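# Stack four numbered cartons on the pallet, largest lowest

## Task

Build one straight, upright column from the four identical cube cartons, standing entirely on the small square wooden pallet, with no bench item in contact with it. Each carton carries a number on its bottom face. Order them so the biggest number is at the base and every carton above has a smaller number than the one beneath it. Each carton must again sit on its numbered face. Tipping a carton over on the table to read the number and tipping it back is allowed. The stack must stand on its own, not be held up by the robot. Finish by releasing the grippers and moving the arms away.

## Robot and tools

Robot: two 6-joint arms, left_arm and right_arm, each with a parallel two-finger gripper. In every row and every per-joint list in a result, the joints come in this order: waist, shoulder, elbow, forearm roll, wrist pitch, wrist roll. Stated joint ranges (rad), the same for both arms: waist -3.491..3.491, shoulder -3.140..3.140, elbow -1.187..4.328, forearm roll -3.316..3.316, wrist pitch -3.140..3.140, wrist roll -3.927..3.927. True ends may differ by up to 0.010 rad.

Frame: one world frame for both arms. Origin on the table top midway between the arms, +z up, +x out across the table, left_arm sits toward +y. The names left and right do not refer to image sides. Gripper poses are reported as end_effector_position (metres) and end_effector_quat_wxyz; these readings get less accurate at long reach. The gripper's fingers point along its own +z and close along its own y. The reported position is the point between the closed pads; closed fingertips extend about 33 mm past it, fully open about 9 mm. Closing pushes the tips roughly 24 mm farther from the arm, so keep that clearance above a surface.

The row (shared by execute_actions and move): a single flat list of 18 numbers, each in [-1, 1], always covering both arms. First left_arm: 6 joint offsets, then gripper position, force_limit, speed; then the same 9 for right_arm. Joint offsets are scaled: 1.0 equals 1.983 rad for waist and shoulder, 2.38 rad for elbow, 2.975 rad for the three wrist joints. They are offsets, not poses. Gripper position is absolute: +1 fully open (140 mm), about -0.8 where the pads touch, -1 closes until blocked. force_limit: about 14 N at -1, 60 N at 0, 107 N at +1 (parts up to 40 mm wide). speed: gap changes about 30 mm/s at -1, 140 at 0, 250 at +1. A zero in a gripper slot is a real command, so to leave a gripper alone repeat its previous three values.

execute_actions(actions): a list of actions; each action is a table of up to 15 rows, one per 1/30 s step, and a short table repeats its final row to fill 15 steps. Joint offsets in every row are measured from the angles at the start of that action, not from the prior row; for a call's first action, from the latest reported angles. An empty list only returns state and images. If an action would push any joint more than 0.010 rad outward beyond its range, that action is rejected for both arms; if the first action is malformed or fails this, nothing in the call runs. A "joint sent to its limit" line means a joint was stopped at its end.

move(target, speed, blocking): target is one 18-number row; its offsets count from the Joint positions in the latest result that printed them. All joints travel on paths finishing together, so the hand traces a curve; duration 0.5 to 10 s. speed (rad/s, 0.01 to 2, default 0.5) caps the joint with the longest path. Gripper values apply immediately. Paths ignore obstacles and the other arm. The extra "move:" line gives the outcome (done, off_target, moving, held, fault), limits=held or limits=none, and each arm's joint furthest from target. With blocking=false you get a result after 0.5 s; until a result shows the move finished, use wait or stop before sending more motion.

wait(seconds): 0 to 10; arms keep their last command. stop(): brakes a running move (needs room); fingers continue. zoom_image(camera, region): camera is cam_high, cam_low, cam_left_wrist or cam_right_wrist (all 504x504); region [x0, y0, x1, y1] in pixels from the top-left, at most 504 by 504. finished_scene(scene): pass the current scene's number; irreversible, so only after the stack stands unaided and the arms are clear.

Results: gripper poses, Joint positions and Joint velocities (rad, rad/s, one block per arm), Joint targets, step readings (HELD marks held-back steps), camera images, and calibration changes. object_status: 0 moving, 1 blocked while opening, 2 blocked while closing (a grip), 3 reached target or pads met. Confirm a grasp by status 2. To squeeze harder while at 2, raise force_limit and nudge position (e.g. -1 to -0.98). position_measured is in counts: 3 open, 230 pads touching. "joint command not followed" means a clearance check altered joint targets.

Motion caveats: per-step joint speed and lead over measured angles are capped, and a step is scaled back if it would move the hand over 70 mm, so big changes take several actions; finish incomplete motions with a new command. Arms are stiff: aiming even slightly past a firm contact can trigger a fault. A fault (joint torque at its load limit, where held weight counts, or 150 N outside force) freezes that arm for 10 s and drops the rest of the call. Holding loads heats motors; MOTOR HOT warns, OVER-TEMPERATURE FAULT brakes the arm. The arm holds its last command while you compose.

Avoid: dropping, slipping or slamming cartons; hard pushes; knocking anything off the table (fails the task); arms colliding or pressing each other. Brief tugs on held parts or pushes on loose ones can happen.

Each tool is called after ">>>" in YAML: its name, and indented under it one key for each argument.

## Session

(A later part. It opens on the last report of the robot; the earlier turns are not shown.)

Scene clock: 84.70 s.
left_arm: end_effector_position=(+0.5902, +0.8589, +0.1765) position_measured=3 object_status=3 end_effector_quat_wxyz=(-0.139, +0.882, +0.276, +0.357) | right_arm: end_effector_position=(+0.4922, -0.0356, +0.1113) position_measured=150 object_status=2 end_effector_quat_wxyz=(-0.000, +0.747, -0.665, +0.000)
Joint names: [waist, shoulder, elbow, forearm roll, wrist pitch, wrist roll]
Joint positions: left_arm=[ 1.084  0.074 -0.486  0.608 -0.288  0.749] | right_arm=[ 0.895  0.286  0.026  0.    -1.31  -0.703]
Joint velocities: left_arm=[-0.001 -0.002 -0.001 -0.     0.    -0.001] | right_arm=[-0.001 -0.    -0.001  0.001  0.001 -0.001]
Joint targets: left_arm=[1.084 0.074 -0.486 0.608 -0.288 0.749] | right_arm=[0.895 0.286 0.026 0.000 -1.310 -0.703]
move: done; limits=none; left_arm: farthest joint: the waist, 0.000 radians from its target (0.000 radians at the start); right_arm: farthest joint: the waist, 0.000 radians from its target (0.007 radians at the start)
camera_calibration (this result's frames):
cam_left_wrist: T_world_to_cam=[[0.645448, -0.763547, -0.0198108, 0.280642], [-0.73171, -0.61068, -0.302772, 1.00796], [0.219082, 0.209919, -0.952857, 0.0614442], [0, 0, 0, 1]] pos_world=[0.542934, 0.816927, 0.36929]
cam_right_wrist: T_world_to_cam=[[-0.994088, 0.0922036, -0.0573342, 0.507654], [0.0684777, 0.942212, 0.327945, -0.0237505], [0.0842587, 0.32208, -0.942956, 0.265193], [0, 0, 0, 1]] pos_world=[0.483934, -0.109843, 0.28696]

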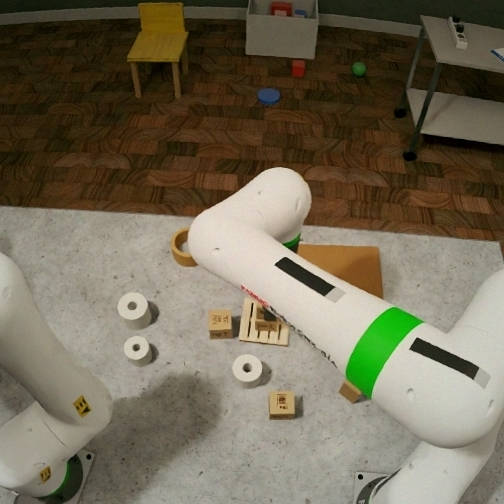

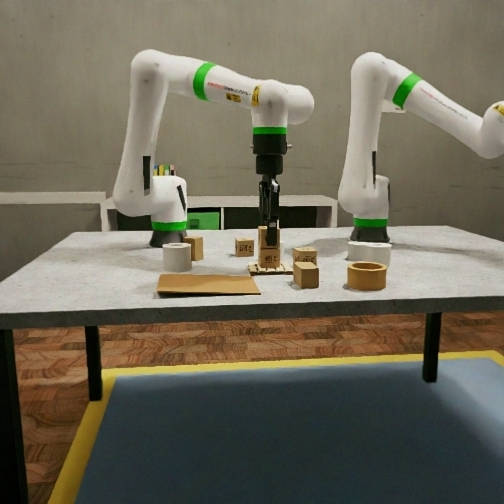

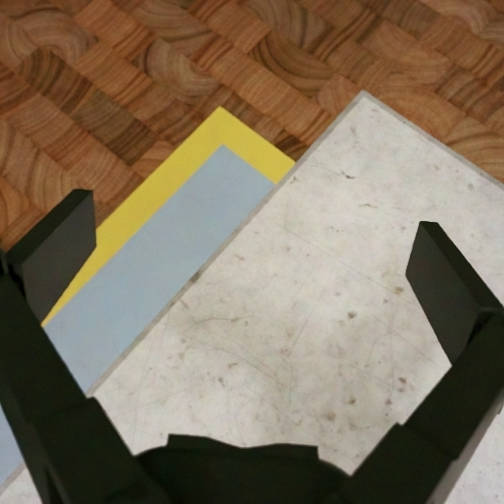

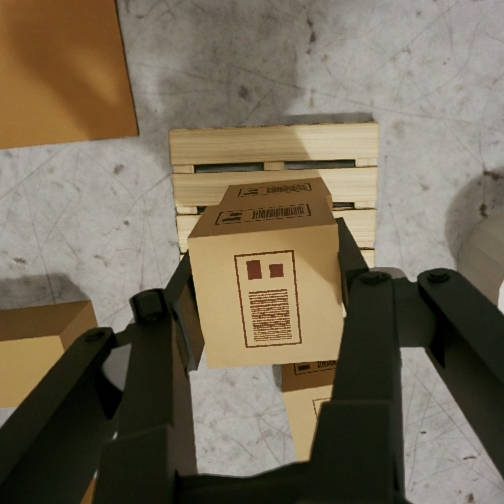

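>>> move:
  target: [0,0,0,0,0,0,1,0,0,0,0.0007,-0.0018,0,0.0019,0,-1,0,0]
  speed: 0.05

>>> move:
  target: [0,0,0,0,0,0,1,0,0,0,0,0,0,0,0,0.4,0,-0.5]

>>> move:
  target: [0,0,0,0,0,0,1,0,0,0.002,-0.0124,0.1454,0,-0.1248,0,0.4,0,0]
  speed: 0.4

>>> move:
  target: [0,0,0,0,0,0,1,0,0,0.0847,0.0682,0,0,0.0451,-0.0215,0.4,0,0]
  speed: 0.5

>>> move:
  target: [0,0,0,0,0,0,1,0,0,0,0.03,-0.119,0,0.1152,0,0.4,0,0]
  speed: 0.4

>>> move:
  target: [0,0,0,0,0,0,1,0,0,0,0,0,0,0,0,-1,0,0]

>>> move:
  target: [0,0,0,0,0,0,1,0,0,0,-0.03,0.119,0,-0.1152,0,-1,0,0]
  speed: 0.5

>>> move:
  target: [0,0,0,0,0,0,1,0,0,-0.0847,-0.0682,0,0,-0.0451,0.0215,-1,0,0]
  speed: 0.5

>>> move:
  target: [0,0,0,0,0,0,1,0,0,0,0.0005,-0.0925,0,0.0744,0,-1,0,0]
  speed: 0.25

>>> zoom_image:
  camera: "cam_low"
  region: [210,170,330,290]

Scene clock: 87.07 s.
left_arm: end_effector_position=(+0.5902, +0.8589, +0.1765) position_measured=3 object_status=3 end_effector_quat_wxyz=(-0.139, +0.882, +0.276, +0.357) | right_arm: end_effector_position=(+0.4922, -0.0356, +0.1088) position_measured=150 object_status=2 end_effector_quat_wxyz=(-0.000, +0.747, -0.665, +0.000)
Joint names: [waist, shoulder, elbow, forearm roll, wrist pitch, wrist roll]
Joint positions: left_arm=[ 1.084  0.074 -0.486  0.608 -0.288  0.749] | right_arm=[ 0.895  0.287  0.022  0.    -1.305 -0.703]
Joint velocities: left_arm=[ 0.001 -0.002  0.    -0.002 -0.    -0.   ] | right_arm=[-0.     0.001 -0.001  0.     0.001 -0.001]
Joint targets: left_arm=[1.084 0.074 -0.486 0.608 -0.288 0.749] | right_arm=[0.895 0.287 0.022 0.000 -1.305 -0.703]
move: done; limits=none; left_arm: farthest joint: the waist, 0.000 radians from its target (0.000 radians at the start); right_arm: farthest joint: the wrist pitch, 0.001 radians from its target (0.006 radians at the start)
camera_calibration (this result's frames):
cam_left_wrist: T_world_to_cam=[[0.645448, -0.763547, -0.0198109, 0.280642], [-0.73171, -0.61068, -0.302772, 1.00796], [0.219082, 0.209919, -0.952857, 0.0614441], [0, 0, 0, 1]] pos_world=[0.542934, 0.816927, 0.36929]
cam_right_wrist: T_world_to_cam=[[-0.994086, 0.0922321, -0.057325, 0.507463], [0.0685087, 0.942213, 0.327934, -0.0228668], [0.0842584, 0.322067, -0.94296, 0.262874], [0, 0, 0, 1]] pos_world=[0.483879, -0.109922, 0.284469]

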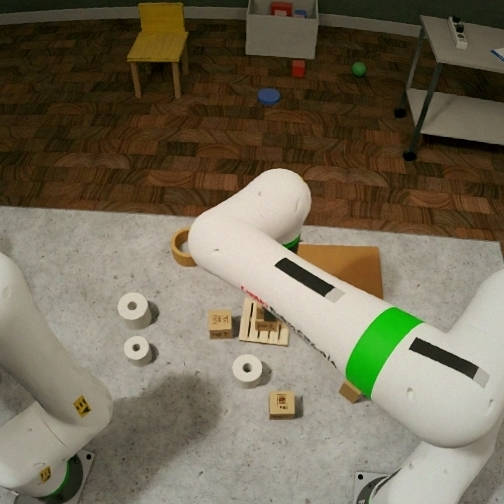

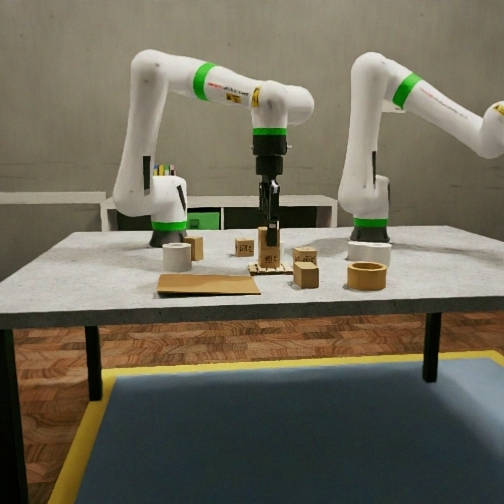

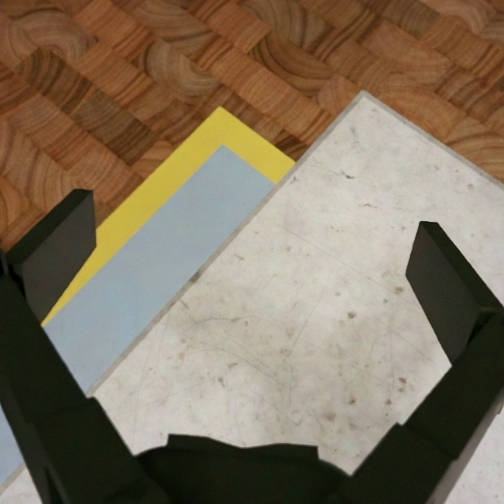

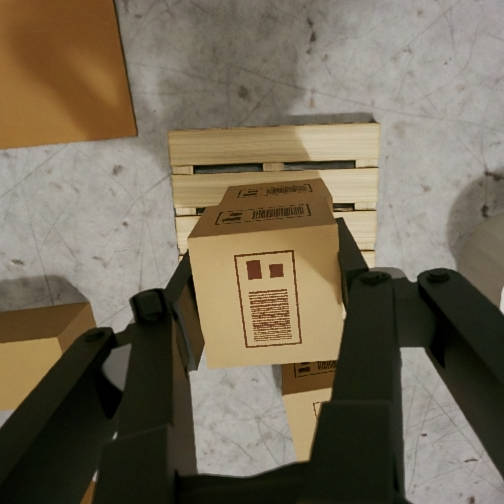

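Scene clock: 87.83 s.
left_arm: end_effector_position=(+0.5902, +0.8589, +0.1765) position_measured=3 object_status=3 end_effector_quat_wxyz=(-0.139, +0.882, +0.276, +0.357) | right_arm: end_effector_position=(+0.4922, -0.0357, +0.1088) position_measured=78 object_status=3 end_effector_quat_wxyz=(-0.000, +0.747, -0.665, +0.000)
Joint names: [waist, shoulder, elbow, forearm roll, wrist pitch, wrist roll]
Joint positions: left_arm=[ 1.084  0.074 -0.486  0.608 -0.288  0.749] | right_arm=[ 0.895  0.287  0.022  0.    -1.305 -0.703]
Joint velocities: left_arm=[ 0.001 -0.001  0.     0.001  0.    -0.001] | right_arm=[-0.001 -0.001 -0.     0.    -0.    -0.   ]
Joint targets: left_arm=[1.084 0.074 -0.486 0.608 -0.288 0.749] | right_arm=[0.895 0.287 0.022 0.000 -1.305 -0.703]
move: done; limits=none; left_arm: farthest joint: the waist, 0.000 radians from its target (0.000 radians at the start); right_arm: farthest joint: the waist, 0.000 radians from its target (0.000 radians at the start)
camera_calibration (this result's frames):
cam_left_wrist: T_world_to_cam=[[0.645448, -0.763547, -0.0198109, 0.280642], [-0.73171, -0.61068, -0.302772, 1.00796], [0.219083, 0.20992, -0.952857, 0.061444], [0, 0, 0, 1]] pos_world=[0.542934, 0.816927, 0.36929]
cam_right_wrist: T_world_to_cam=[[-0.994086, 0.0922318, -0.057321, 0.507461], [0.0685101, 0.942215, 0.327929, -0.022862], [0.0842542, 0.322063, -0.942962, 0.262866], [0, 0, 0, 1]] pos_world=[0.483879, -0.109923, 0.284458]

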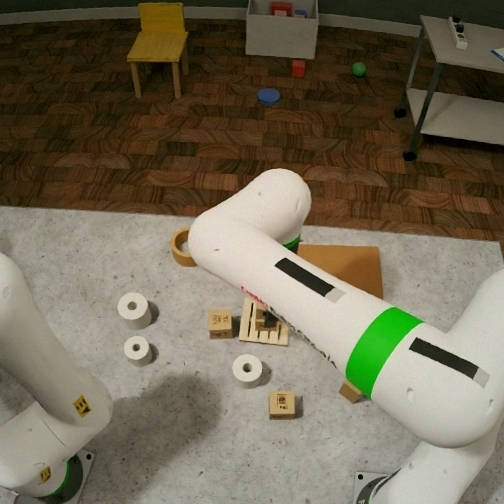

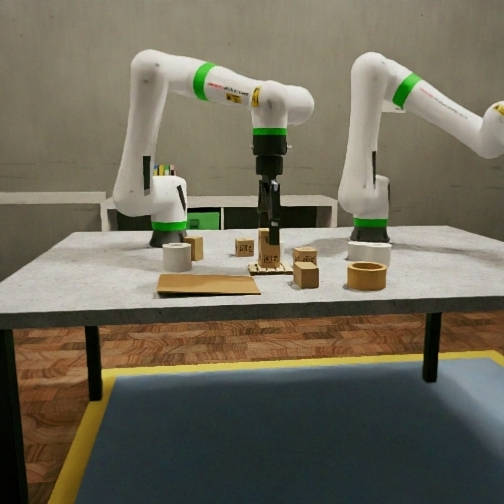

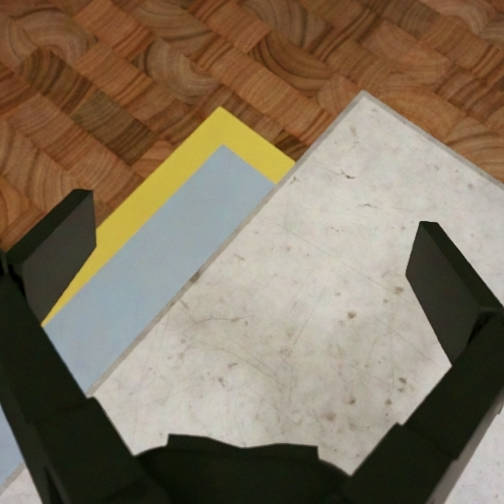

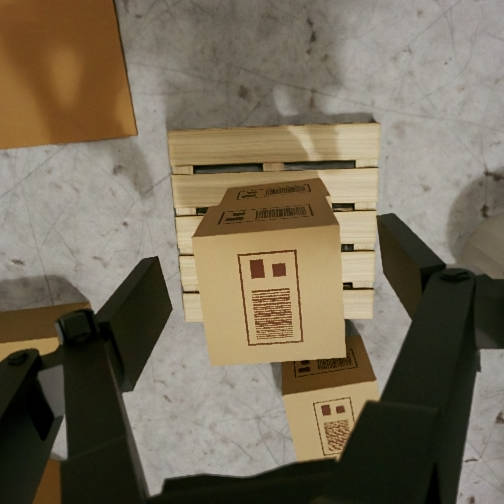

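Scene clock: 89.27 s.
left_arm: end_effector_position=(+0.5902, +0.8589, +0.1765) position_measured=3 object_status=3 end_effector_quat_wxyz=(-0.139, +0.882, +0.276, +0.357) | right_arm: end_effector_position=(+0.4929, -0.0318, +0.2694) position_measured=78 object_status=3 end_effector_quat_wxyz=(+0.000, +0.748, -0.663, +0.000)
Joint names: [waist, shoulder, elbow, forearm roll, wrist pitch, wrist roll]
Joint positions: left_arm=[ 1.084  0.074 -0.486  0.608 -0.288  0.749] | right_arm=[ 0.899  0.263  0.368  0.    -1.676 -0.703]
Joint velocities: left_arm=[ 0.    -0.001  0.001  0.    -0.     0.001] | right_arm=[ 0.     0.     0.001  0.    -0.001  0.001]
Joint targets: left_arm=[1.084 0.074 -0.486 0.608 -0.288 0.749] | right_arm=[0.899 0.263 0.368 0.000 -1.676 -0.703]
move: done; limits=none; left_arm: farthest joint: the waist, 0.000 radians from its target (0.000 radians at the start); right_arm: farthest joint: the waist, 0.000 radians from its target (0.004 radians at the start)
camera_calibration (this result's frames):
cam_left_wrist: T_world_to_cam=[[0.645448, -0.763547, -0.0198111, 0.280643], [-0.73171, -0.61068, -0.302772, 1.00796], [0.219082, 0.20992, -0.952857, 0.0614441], [0, 0, 0, 1]] pos_world=[0.542934, 0.816927, 0.36929]
cam_right_wrist: T_world_to_cam=[[-0.994465, 0.0883103, -0.0569221, 0.516965], [0.0649652, 0.942635, 0.327443, -0.0773294], [0.0825734, 0.321932, -0.943155, 0.413932], [0, 0, 0, 1]] pos_world=[0.484948, -0.106018, 0.44515]

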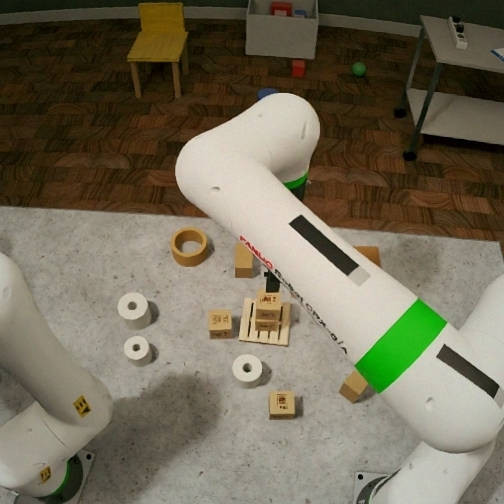

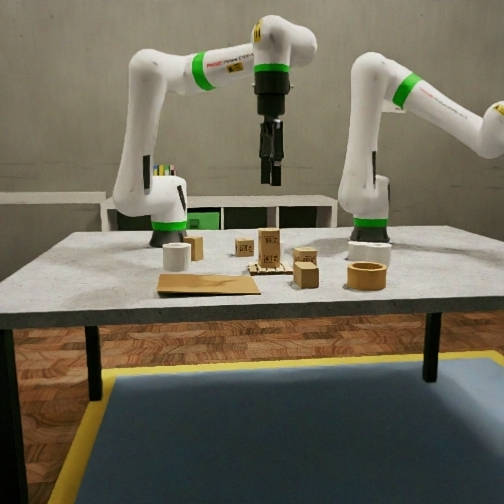

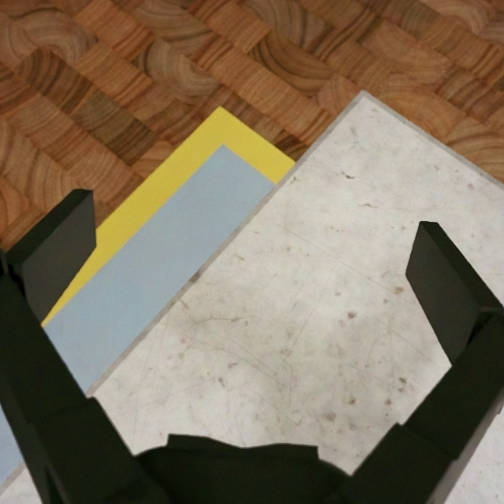

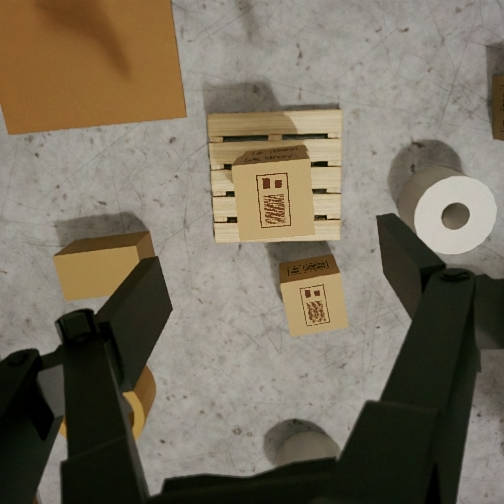

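Scene clock: 90.17 s.
left_arm: end_effector_position=(+0.5902, +0.8589, +0.1765) position_measured=3 object_status=3 end_effector_quat_wxyz=(-0.139, +0.882, +0.276, +0.357) | right_arm: end_effector_position=(+0.4654, +0.0859, +0.1934) position_measured=78 object_status=3 end_effector_quat_wxyz=(+0.001, +0.782, -0.623, +0.000)
Joint names: [waist, shoulder, elbow, forearm roll, wrist pitch, wrist roll]
Joint positions: left_arm=[ 1.084  0.074 -0.486  0.608 -0.288  0.749] | right_arm=[ 1.067  0.398  0.368  0.    -1.542 -0.767]
Joint velocities: left_arm=[ 0.001  0.     0.    -0.    -0.    -0.001] | right_arm=[ 0.001  0.001 -0.001  0.001  0.001 -0.   ]
Joint targets: left_arm=[1.084 0.074 -0.486 0.608 -0.288 0.749] | right_arm=[1.067 0.398 0.368 0.000 -1.542 -0.767]
move: done; limits=none; left_arm: farthest joint: the waist, 0.000 radians from its target (0.000 radians at the start); right_arm: farthest joint: the waist, 0.000 radians from its target (0.168 radians at the start)
camera_calibration (this result's frames):
cam_left_wrist: T_world_to_cam=[[0.645448, -0.763547, -0.0198112, 0.280643], [-0.73171, -0.61068, -0.302772, 1.00796], [0.219082, 0.20992, -0.952857, 0.0614439], [0, 0, 0, 1]] pos_world=[0.542934, 0.816927, 0.36929]
cam_right_wrist: T_world_to_cam=[[-0.99829, -0.0154268, -0.0563752, 0.485529], [-0.0330429, 0.944569, 0.326645, -0.115985], [0.0482112, 0.32795, -0.943464, 0.322176], [0, 0, 0, 1]] pos_world=[0.465334, 0.0113882, 0.369219]

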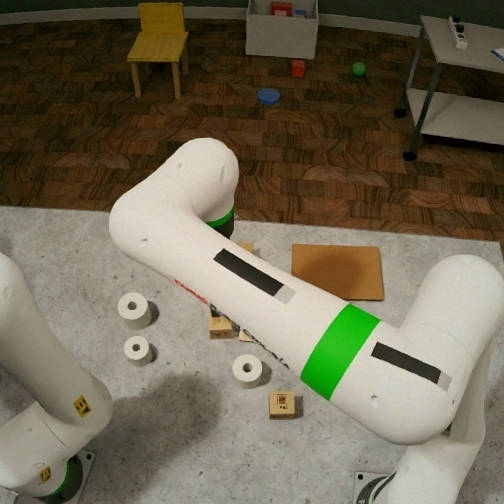

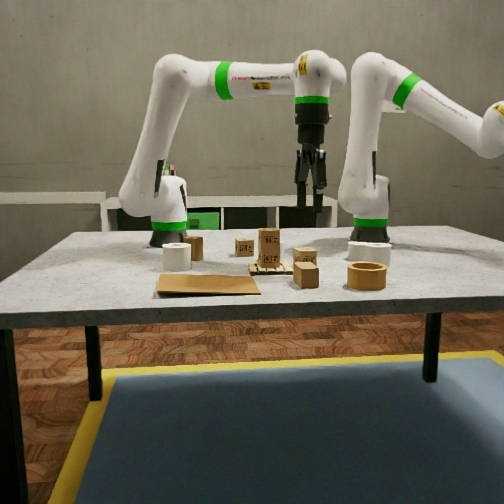

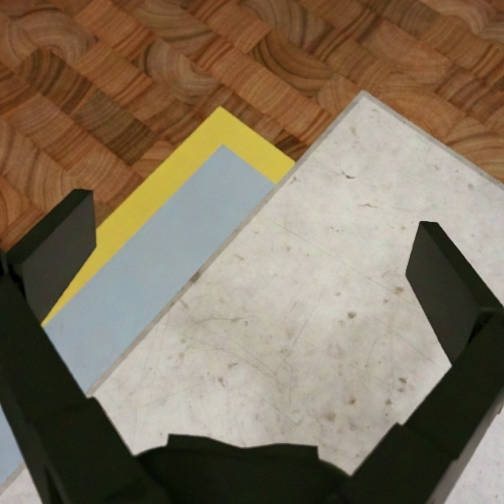

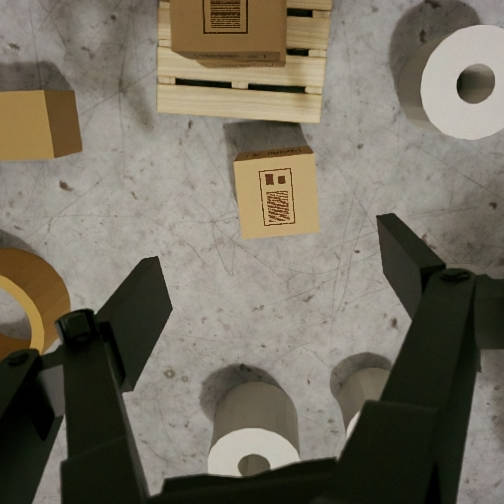

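Scene clock: 91.53 s.
left_arm: end_effector_position=(+0.5902, +0.8589, +0.1765) position_measured=3 object_status=3 end_effector_quat_wxyz=(-0.139, +0.882, +0.276, +0.357) | right_arm: end_effector_position=(+0.4615, +0.0799, +0.0397) position_measured=78 object_status=3 end_effector_quat_wxyz=(+0.001, +0.782, -0.623, +0.000)
Joint names: [waist, shoulder, elbow, forearm roll, wrist pitch, wrist roll]
Joint positions: left_arm=[ 1.084  0.074 -0.486  0.608 -0.288  0.749] | right_arm=[ 1.067  0.458  0.085  0.    -1.199 -0.767]
Joint velocities: left_arm=[ 0.     0.002 -0.     0.001 -0.    -0.001] | right_arm=[-0.     0.001 -0.001  0.     0.001  0.   ]
Joint targets: left_arm=[1.084 0.074 -0.486 0.608 -0.288 0.749] | right_arm=[1.067 0.458 0.085 0.000 -1.199 -0.767]
move: done; limits=none; left_arm: farthest joint: the waist, 0.000 radians from its target (0.000 radians at the start); right_arm: farthest joint: the waist, 0.000 radians from its target (0.000 radians at the start)
camera_calibration (this result's frames):
cam_left_wrist: T_world_to_cam=[[0.645448, -0.763547, -0.019811, 0.280642], [-0.73171, -0.61068, -0.302772, 1.00796], [0.219083, 0.20992, -0.952857, 0.0614438], [0, 0, 0, 1]] pos_world=[0.542934, 0.816927, 0.36929]
cam_right_wrist: T_world_to_cam=[[-0.998289, -0.0154943, -0.0563808, 0.472849], [-0.0331097, 0.944559, 0.326669, -0.0602237], [0.0481935, 0.327976, -0.943456, 0.179264], [0, 0, 0, 1]] pos_world=[0.461406, 0.00541692, 0.21546]

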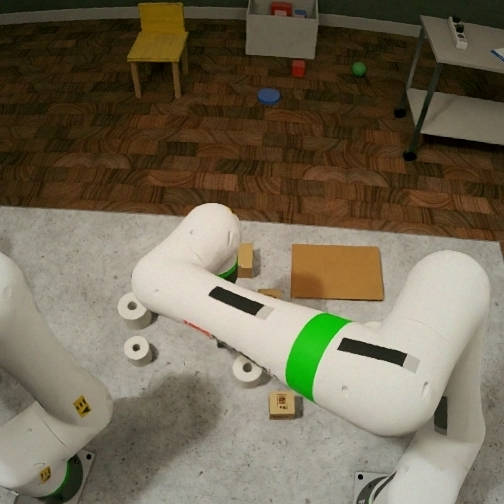

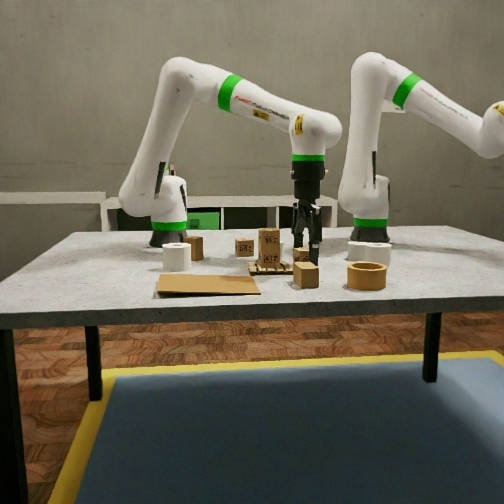

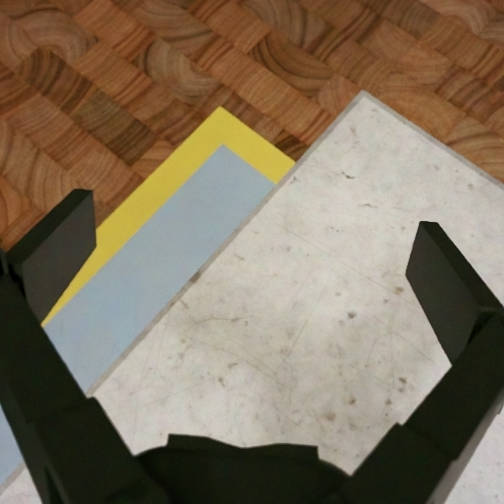

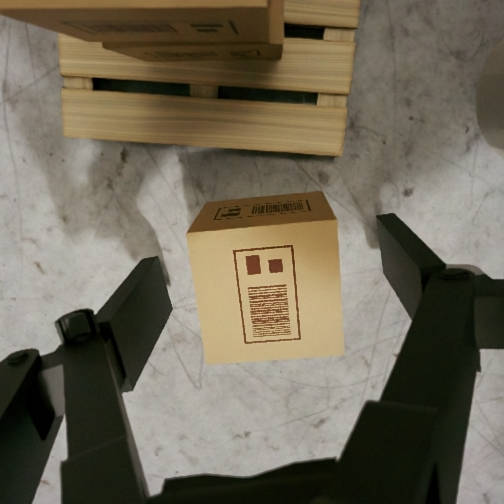

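Scene clock: 92.10 s.
left_arm: end_effector_position=(+0.5902, +0.8589, +0.1765) position_measured=3 object_status=3 end_effector_quat_wxyz=(-0.139, +0.882, +0.276, +0.357) | right_arm: end_effector_position=(+0.4615, +0.0799, +0.0397) position_measured=150 object_status=2 end_effector_quat_wxyz=(+0.001, +0.782, -0.623, +0.000)
Joint names: [waist, shoulder, elbow, forearm roll, wrist pitch, wrist roll]
Joint positions: left_arm=[ 1.084  0.074 -0.486  0.608 -0.288  0.749] | right_arm=[ 1.067  0.458  0.085  0.    -1.199 -0.767]
Joint velocities: left_arm=[ 0.001 -0.    -0.001 -0.    -0.     0.001] | right_arm=[ 0.     0.001 -0.    -0.001  0.     0.   ]
Joint targets: left_arm=[1.084 0.074 -0.486 0.608 -0.288 0.749] | right_arm=[1.067 0.458 0.085 0.000 -1.199 -0.767]
move: done; limits=none; left_arm: farthest joint: the waist, 0.000 radians from its target (0.000 radians at the start); right_arm: farthest joint: the waist, 0.000 radians from its target (0.000 radians at the start)
camera_calibration (this result's frames):
cam_left_wrist: T_world_to_cam=[[0.645448, -0.763547, -0.0198111, 0.280642], [-0.73171, -0.61068, -0.302772, 1.00796], [0.219082, 0.20992, -0.952857, 0.0614439], [0, 0, 0, 1]] pos_world=[0.542934, 0.816927, 0.36929]
cam_right_wrist: T_world_to_cam=[[-0.998289, -0.0154947, -0.0563779, 0.472846], [-0.033109, 0.94456, 0.326664, -0.0602168], [0.0481908, 0.327972, -0.943457, 0.179253], [0, 0, 0, 1]] pos_world=[0.461405, 0.00541498, 0.215447]

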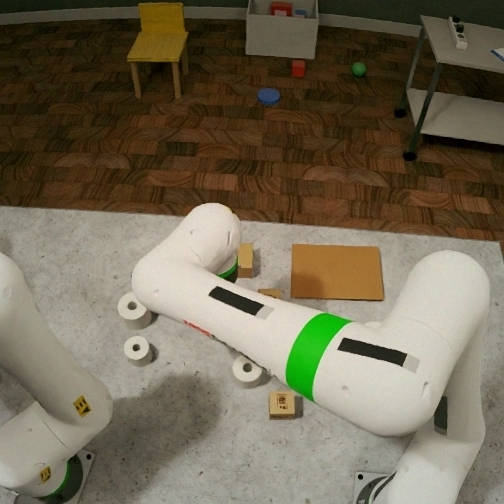

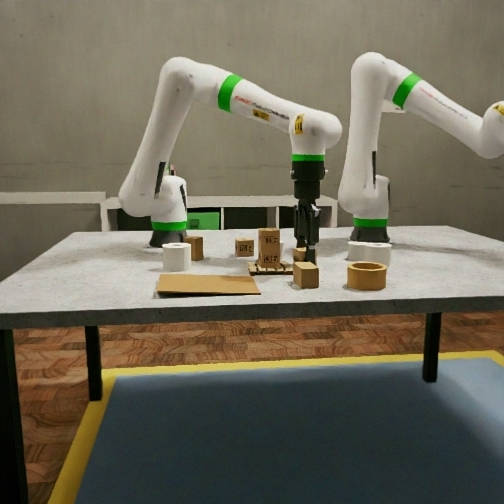

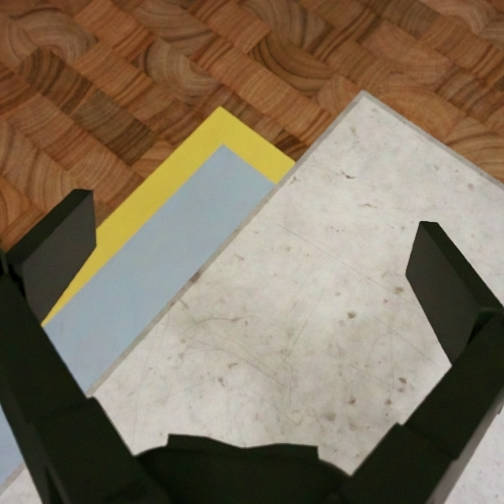

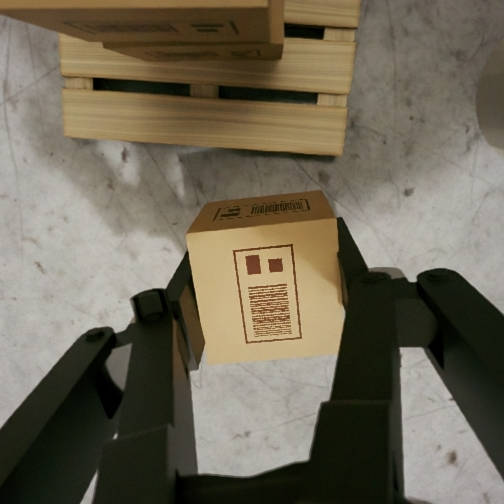

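Scene clock: 93.30 s.
left_arm: end_effector_position=(+0.5902, +0.8589, +0.1765) position_measured=3 object_status=3 end_effector_quat_wxyz=(-0.139, +0.882, +0.276, +0.357) | right_arm: end_effector_position=(+0.4654, +0.0859, +0.1934) position_measured=150 object_status=2 end_effector_quat_wxyz=(+0.001, +0.782, -0.623, +0.000)
Joint names: [waist, shoulder, elbow, forearm roll, wrist pitch, wrist roll]
Joint positions: left_arm=[ 1.084  0.074 -0.486  0.608 -0.288  0.749] | right_arm=[ 1.067  0.398  0.368  0.    -1.542 -0.767]
Joint velocities: left_arm=[ 0.002 -0.    -0.001 -0.     0.     0.001] | right_arm=[ 0.001 -0.001  0.001 -0.001 -0.001 -0.   ]
Joint targets: left_arm=[1.084 0.074 -0.486 0.608 -0.288 0.749] | right_arm=[1.067 0.398 0.368 0.000 -1.542 -0.767]
move: done; limits=none; left_arm: farthest joint: the waist, 0.000 radians from its target (0.000 radians at the start); right_arm: farthest joint: the waist, 0.000 radians from its target (0.000 radians at the start)
camera_calibration (this result's frames):
cam_left_wrist: T_world_to_cam=[[0.645448, -0.763547, -0.019811, 0.280642], [-0.73171, -0.61068, -0.302772, 1.00796], [0.219082, 0.20992, -0.952857, 0.061444], [0, 0, 0, 1]] pos_world=[0.542934, 0.816927, 0.36929]
cam_right_wrist: T_world_to_cam=[[-0.99829, -0.0154514, -0.056369, 0.485515], [-0.0330637, 0.944571, 0.326637, -0.115981], [0.0481976, 0.327942, -0.943468, 0.322158], [0, 0, 0, 1]] pos_world=[0.465323, 0.011405, 0.369197]

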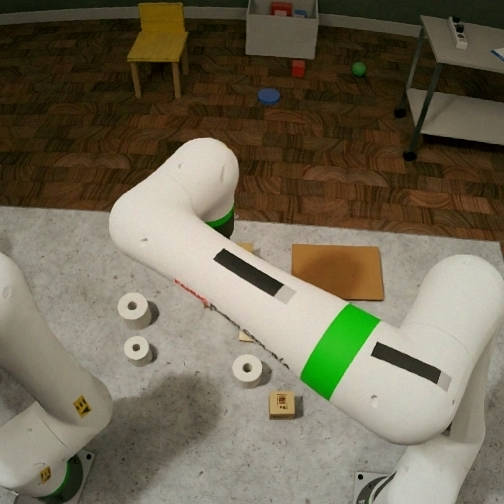

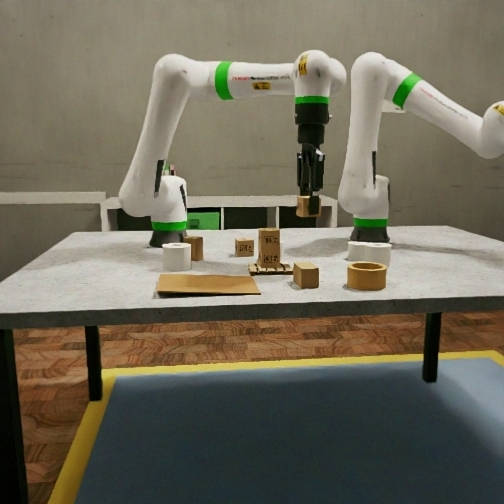

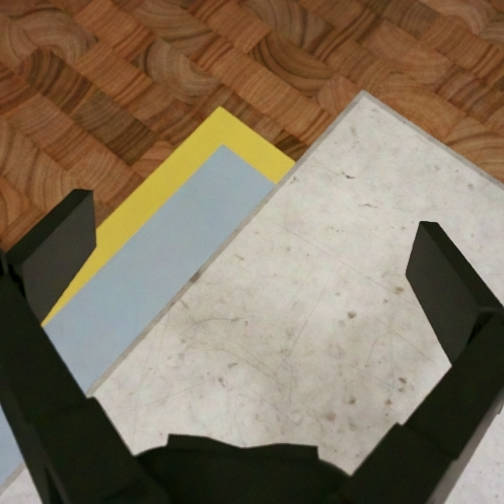

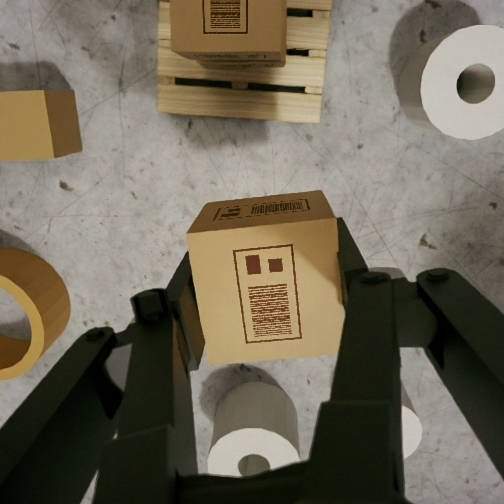

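Scene clock: 94.20 s.
left_arm: end_effector_position=(+0.5902, +0.8589, +0.1765) position_measured=3 object_status=3 end_effector_quat_wxyz=(-0.139, +0.882, +0.276, +0.357) | right_arm: end_effector_position=(+0.4929, -0.0318, +0.2694) position_measured=150 object_status=2 end_effector_quat_wxyz=(+0.000, +0.748, -0.663, +0.000)
Joint names: [waist, shoulder, elbow, forearm roll, wrist pitch, wrist roll]
Joint positions: left_arm=[ 1.084  0.074 -0.486  0.608 -0.288  0.749] | right_arm=[ 0.899  0.263  0.368  0.    -1.676 -0.703]
Joint velocities: left_arm=[-0.001 -0.     0.001  0.     0.     0.   ] | right_arm=[-0.001 -0.     0.    -0.    -0.001  0.   ]
Joint targets: left_arm=[1.084 0.074 -0.486 0.608 -0.288 0.749] | right_arm=[0.899 0.263 0.368 0.000 -1.676 -0.703]
move: done; limits=none; left_arm: farthest joint: the waist, 0.000 radians from its target (0.000 radians at the start); right_arm: farthest joint: the waist, 0.000 radians from its target (0.168 radians at the start)
camera_calibration (this result's frames):
cam_left_wrist: T_world_to_cam=[[0.645448, -0.763547, -0.0198108, 0.280642], [-0.73171, -0.61068, -0.302772, 1.00796], [0.219083, 0.209919, -0.952857, 0.0614441], [0, 0, 0, 1]] pos_world=[0.542934, 0.816927, 0.36929]
cam_right_wrist: T_world_to_cam=[[-0.994465, 0.088291, -0.0569618, 0.516982], [0.0649299, 0.942621, 0.32749, -0.0773622], [0.0826079, 0.321979, -0.943136, 0.413909], [0, 0, 0, 1]] pos_world=[0.484952, -0.105992, 0.445156]

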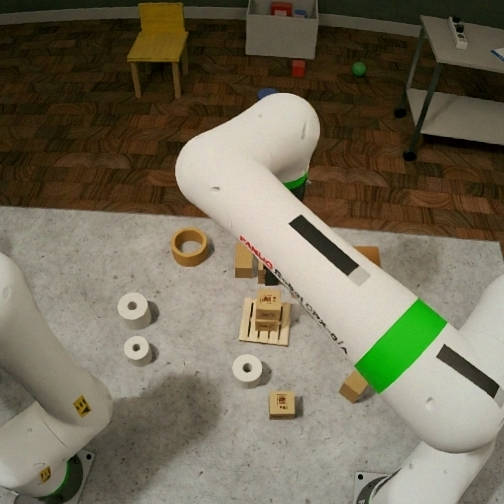

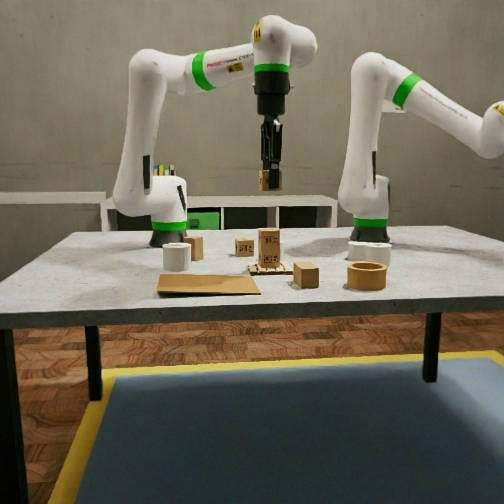

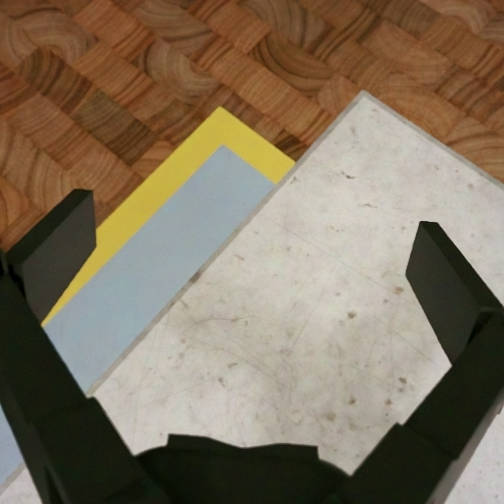

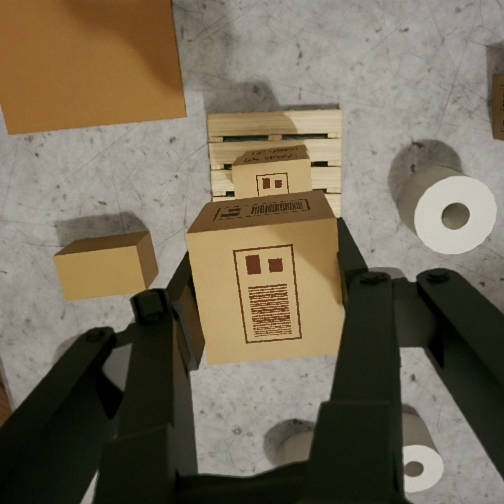

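Scene clock: 95.53 s.
left_arm: end_effector_position=(+0.5902, +0.8589, +0.1765) position_measured=3 object_status=3 end_effector_quat_wxyz=(-0.139, +0.882, +0.276, +0.357) | right_arm: end_effector_position=(+0.4929, -0.0318, +0.1745) position_measured=150 object_status=2 end_effector_quat_wxyz=(+0.000, +0.748, -0.663, +0.000)
Joint names: [waist, shoulder, elbow, forearm roll, wrist pitch, wrist roll]
Joint positions: left_arm=[ 1.084  0.074 -0.486  0.608 -0.288  0.749] | right_arm=[ 0.899  0.264  0.148  0.    -1.455 -0.703]
Joint velocities: left_arm=[-0.     0.001  0.002  0.     0.    -0.001] | right_arm=[-0.001  0.    -0.001 -0.     0.001  0.   ]
Joint targets: left_arm=[1.084 0.074 -0.486 0.608 -0.288 0.749] | right_arm=[0.899 0.264 0.148 0.000 -1.455 -0.703]
move: done; limits=none; left_arm: farthest joint: the waist, 0.000 radians from its target (0.000 radians at the start); right_arm: farthest joint: the waist, 0.000 radians from its target (0.000 radians at the start)
camera_calibration (this result's frames):
cam_left_wrist: T_world_to_cam=[[0.645448, -0.763547, -0.0198109, 0.280642], [-0.73171, -0.61068, -0.302772, 1.00796], [0.219082, 0.209919, -0.952857, 0.0614441], [0, 0, 0, 1]] pos_world=[0.542934, 0.816927, 0.36929]
cam_right_wrist: T_world_to_cam=[[-0.994459, 0.0882919, -0.057067, 0.511562], [0.0648856, 0.94258, 0.327617, -0.046202], [0.0827161, 0.322099, -0.943086, 0.324292], [0, 0, 0, 1]] pos_world=[0.484901, -0.106072, 0.350165]

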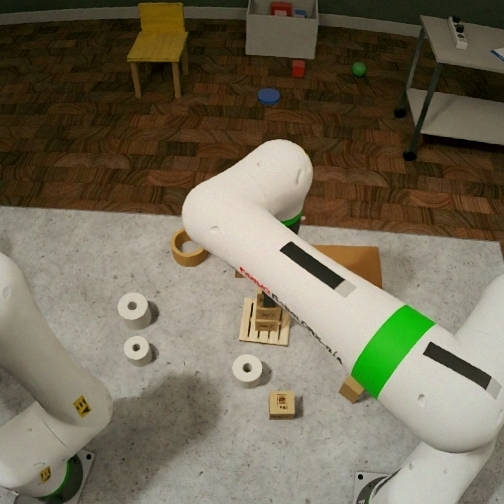

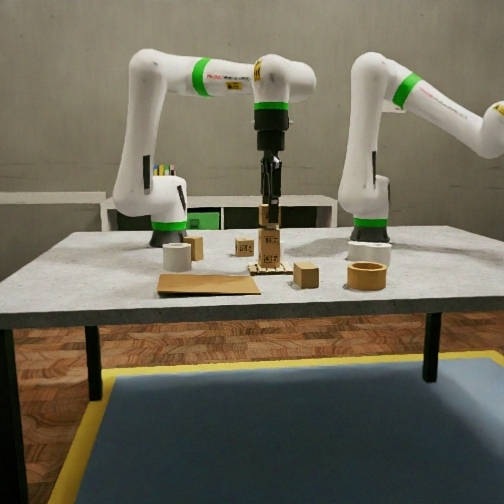

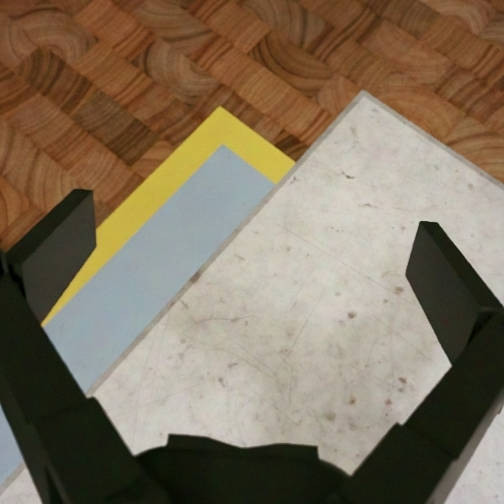

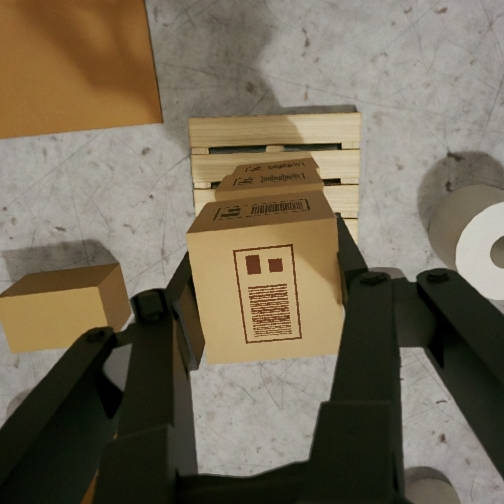

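Region (210, 170, 330, 290) of cam_low's 504x504 image, scaled by 4.200, with more detail than that image has.

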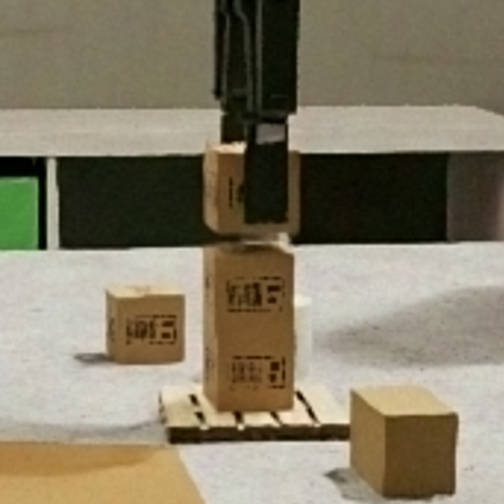

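>>> move:
  target: [0,0,0,0,0,0,1,0,0,-0.001,0,-0.0046,0,0.003,0,-1,0,0]
  speed: 0.08

>>> zoom_image:
  camera: "cam_low"
  region: [210,170,330,290]

Scene clock: 97.83 s.
left_arm: end_effector_position=(+0.5902, +0.8589, +0.1765) position_measured=3 object_status=3 end_effector_quat_wxyz=(-0.139, +0.882, +0.276, +0.357) | right_arm: end_effector_position=(+0.4926, -0.0337, +0.1699) position_measured=150 object_status=2 end_effector_quat_wxyz=(+0.001, +0.748, -0.664, +0.000)
Joint names: [waist, shoulder, elbow, forearm roll, wrist pitch, wrist roll]
Joint positions: left_arm=[ 1.084  0.074 -0.486  0.608 -0.288  0.749] | right_arm=[ 0.897  0.264  0.137  0.    -1.446 -0.703]
Joint velocities: left_arm=[ 0.     0.001 -0.     0.    -0.    -0.001] | right_arm=[-0.    -0.    -0.001  0.     0.001  0.   ]
Joint targets: left_arm=[1.084 0.074 -0.486 0.608 -0.288 0.749] | right_arm=[0.897 0.264 0.137 0.000 -1.446 -0.703]
move: done; limits=none; left_arm: farthest joint: the waist, 0.000 radians from its target (0.000 radians at the start); right_arm: farthest joint: the waist, 0.000 radians from its target (0.002 radians at the start)
camera_calibration (this result's frames):
cam_left_wrist: T_world_to_cam=[[0.645448, -0.763547, -0.019811, 0.280642], [-0.73171, -0.61068, -0.302772, 1.00796], [0.219083, 0.20992, -0.952857, 0.061444], [0, 0, 0, 1]] pos_world=[0.542934, 0.816927, 0.36929]
cam_right_wrist: T_world_to_cam=[[-0.994359, 0.0901626, -0.0558733, 0.510998], [0.0671701, 0.942918, 0.326181, -0.0438145], [0.0820932, 0.320588, -0.943655, 0.320916], [0, 0, 0, 1]] pos_world=[0.484713, -0.107641, 0.345677]

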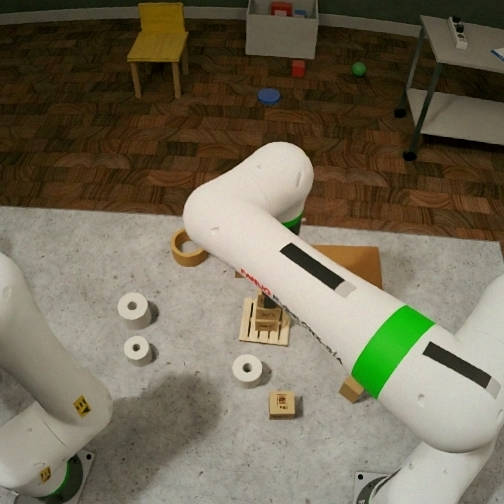

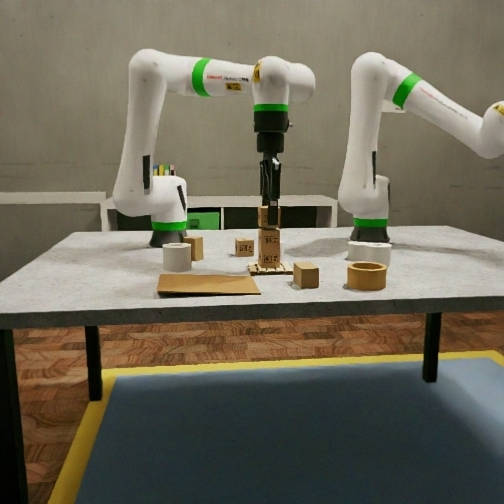

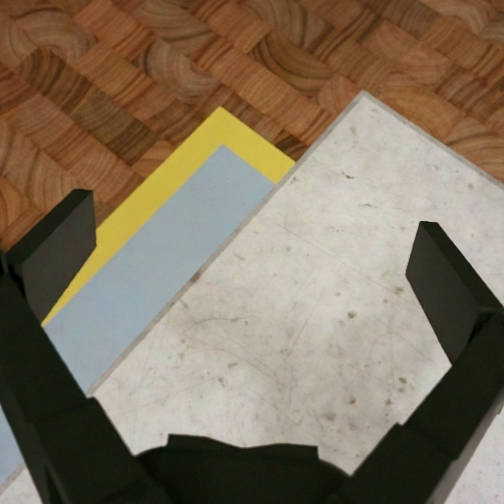

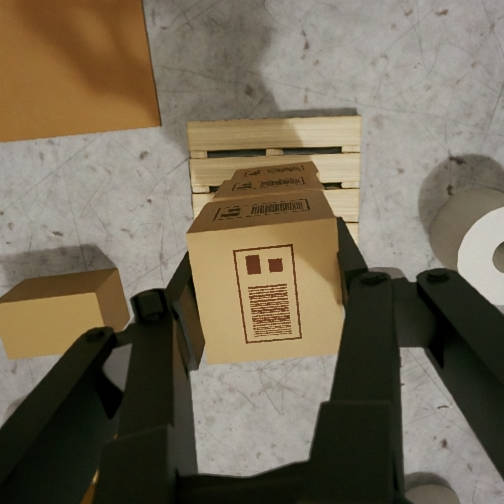

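Region (210, 170, 330, 290) of cam_low's 504x504 image, scaled by 4.200, with more detail than that image has.

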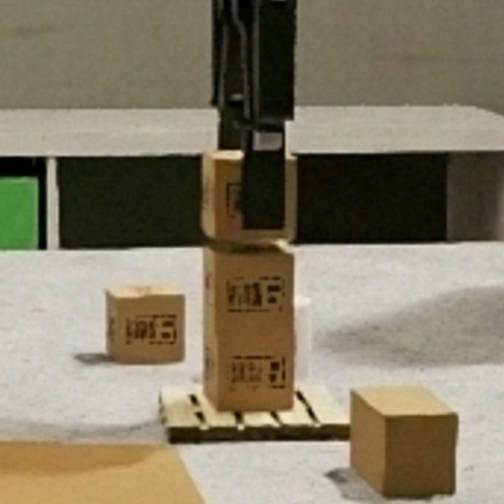

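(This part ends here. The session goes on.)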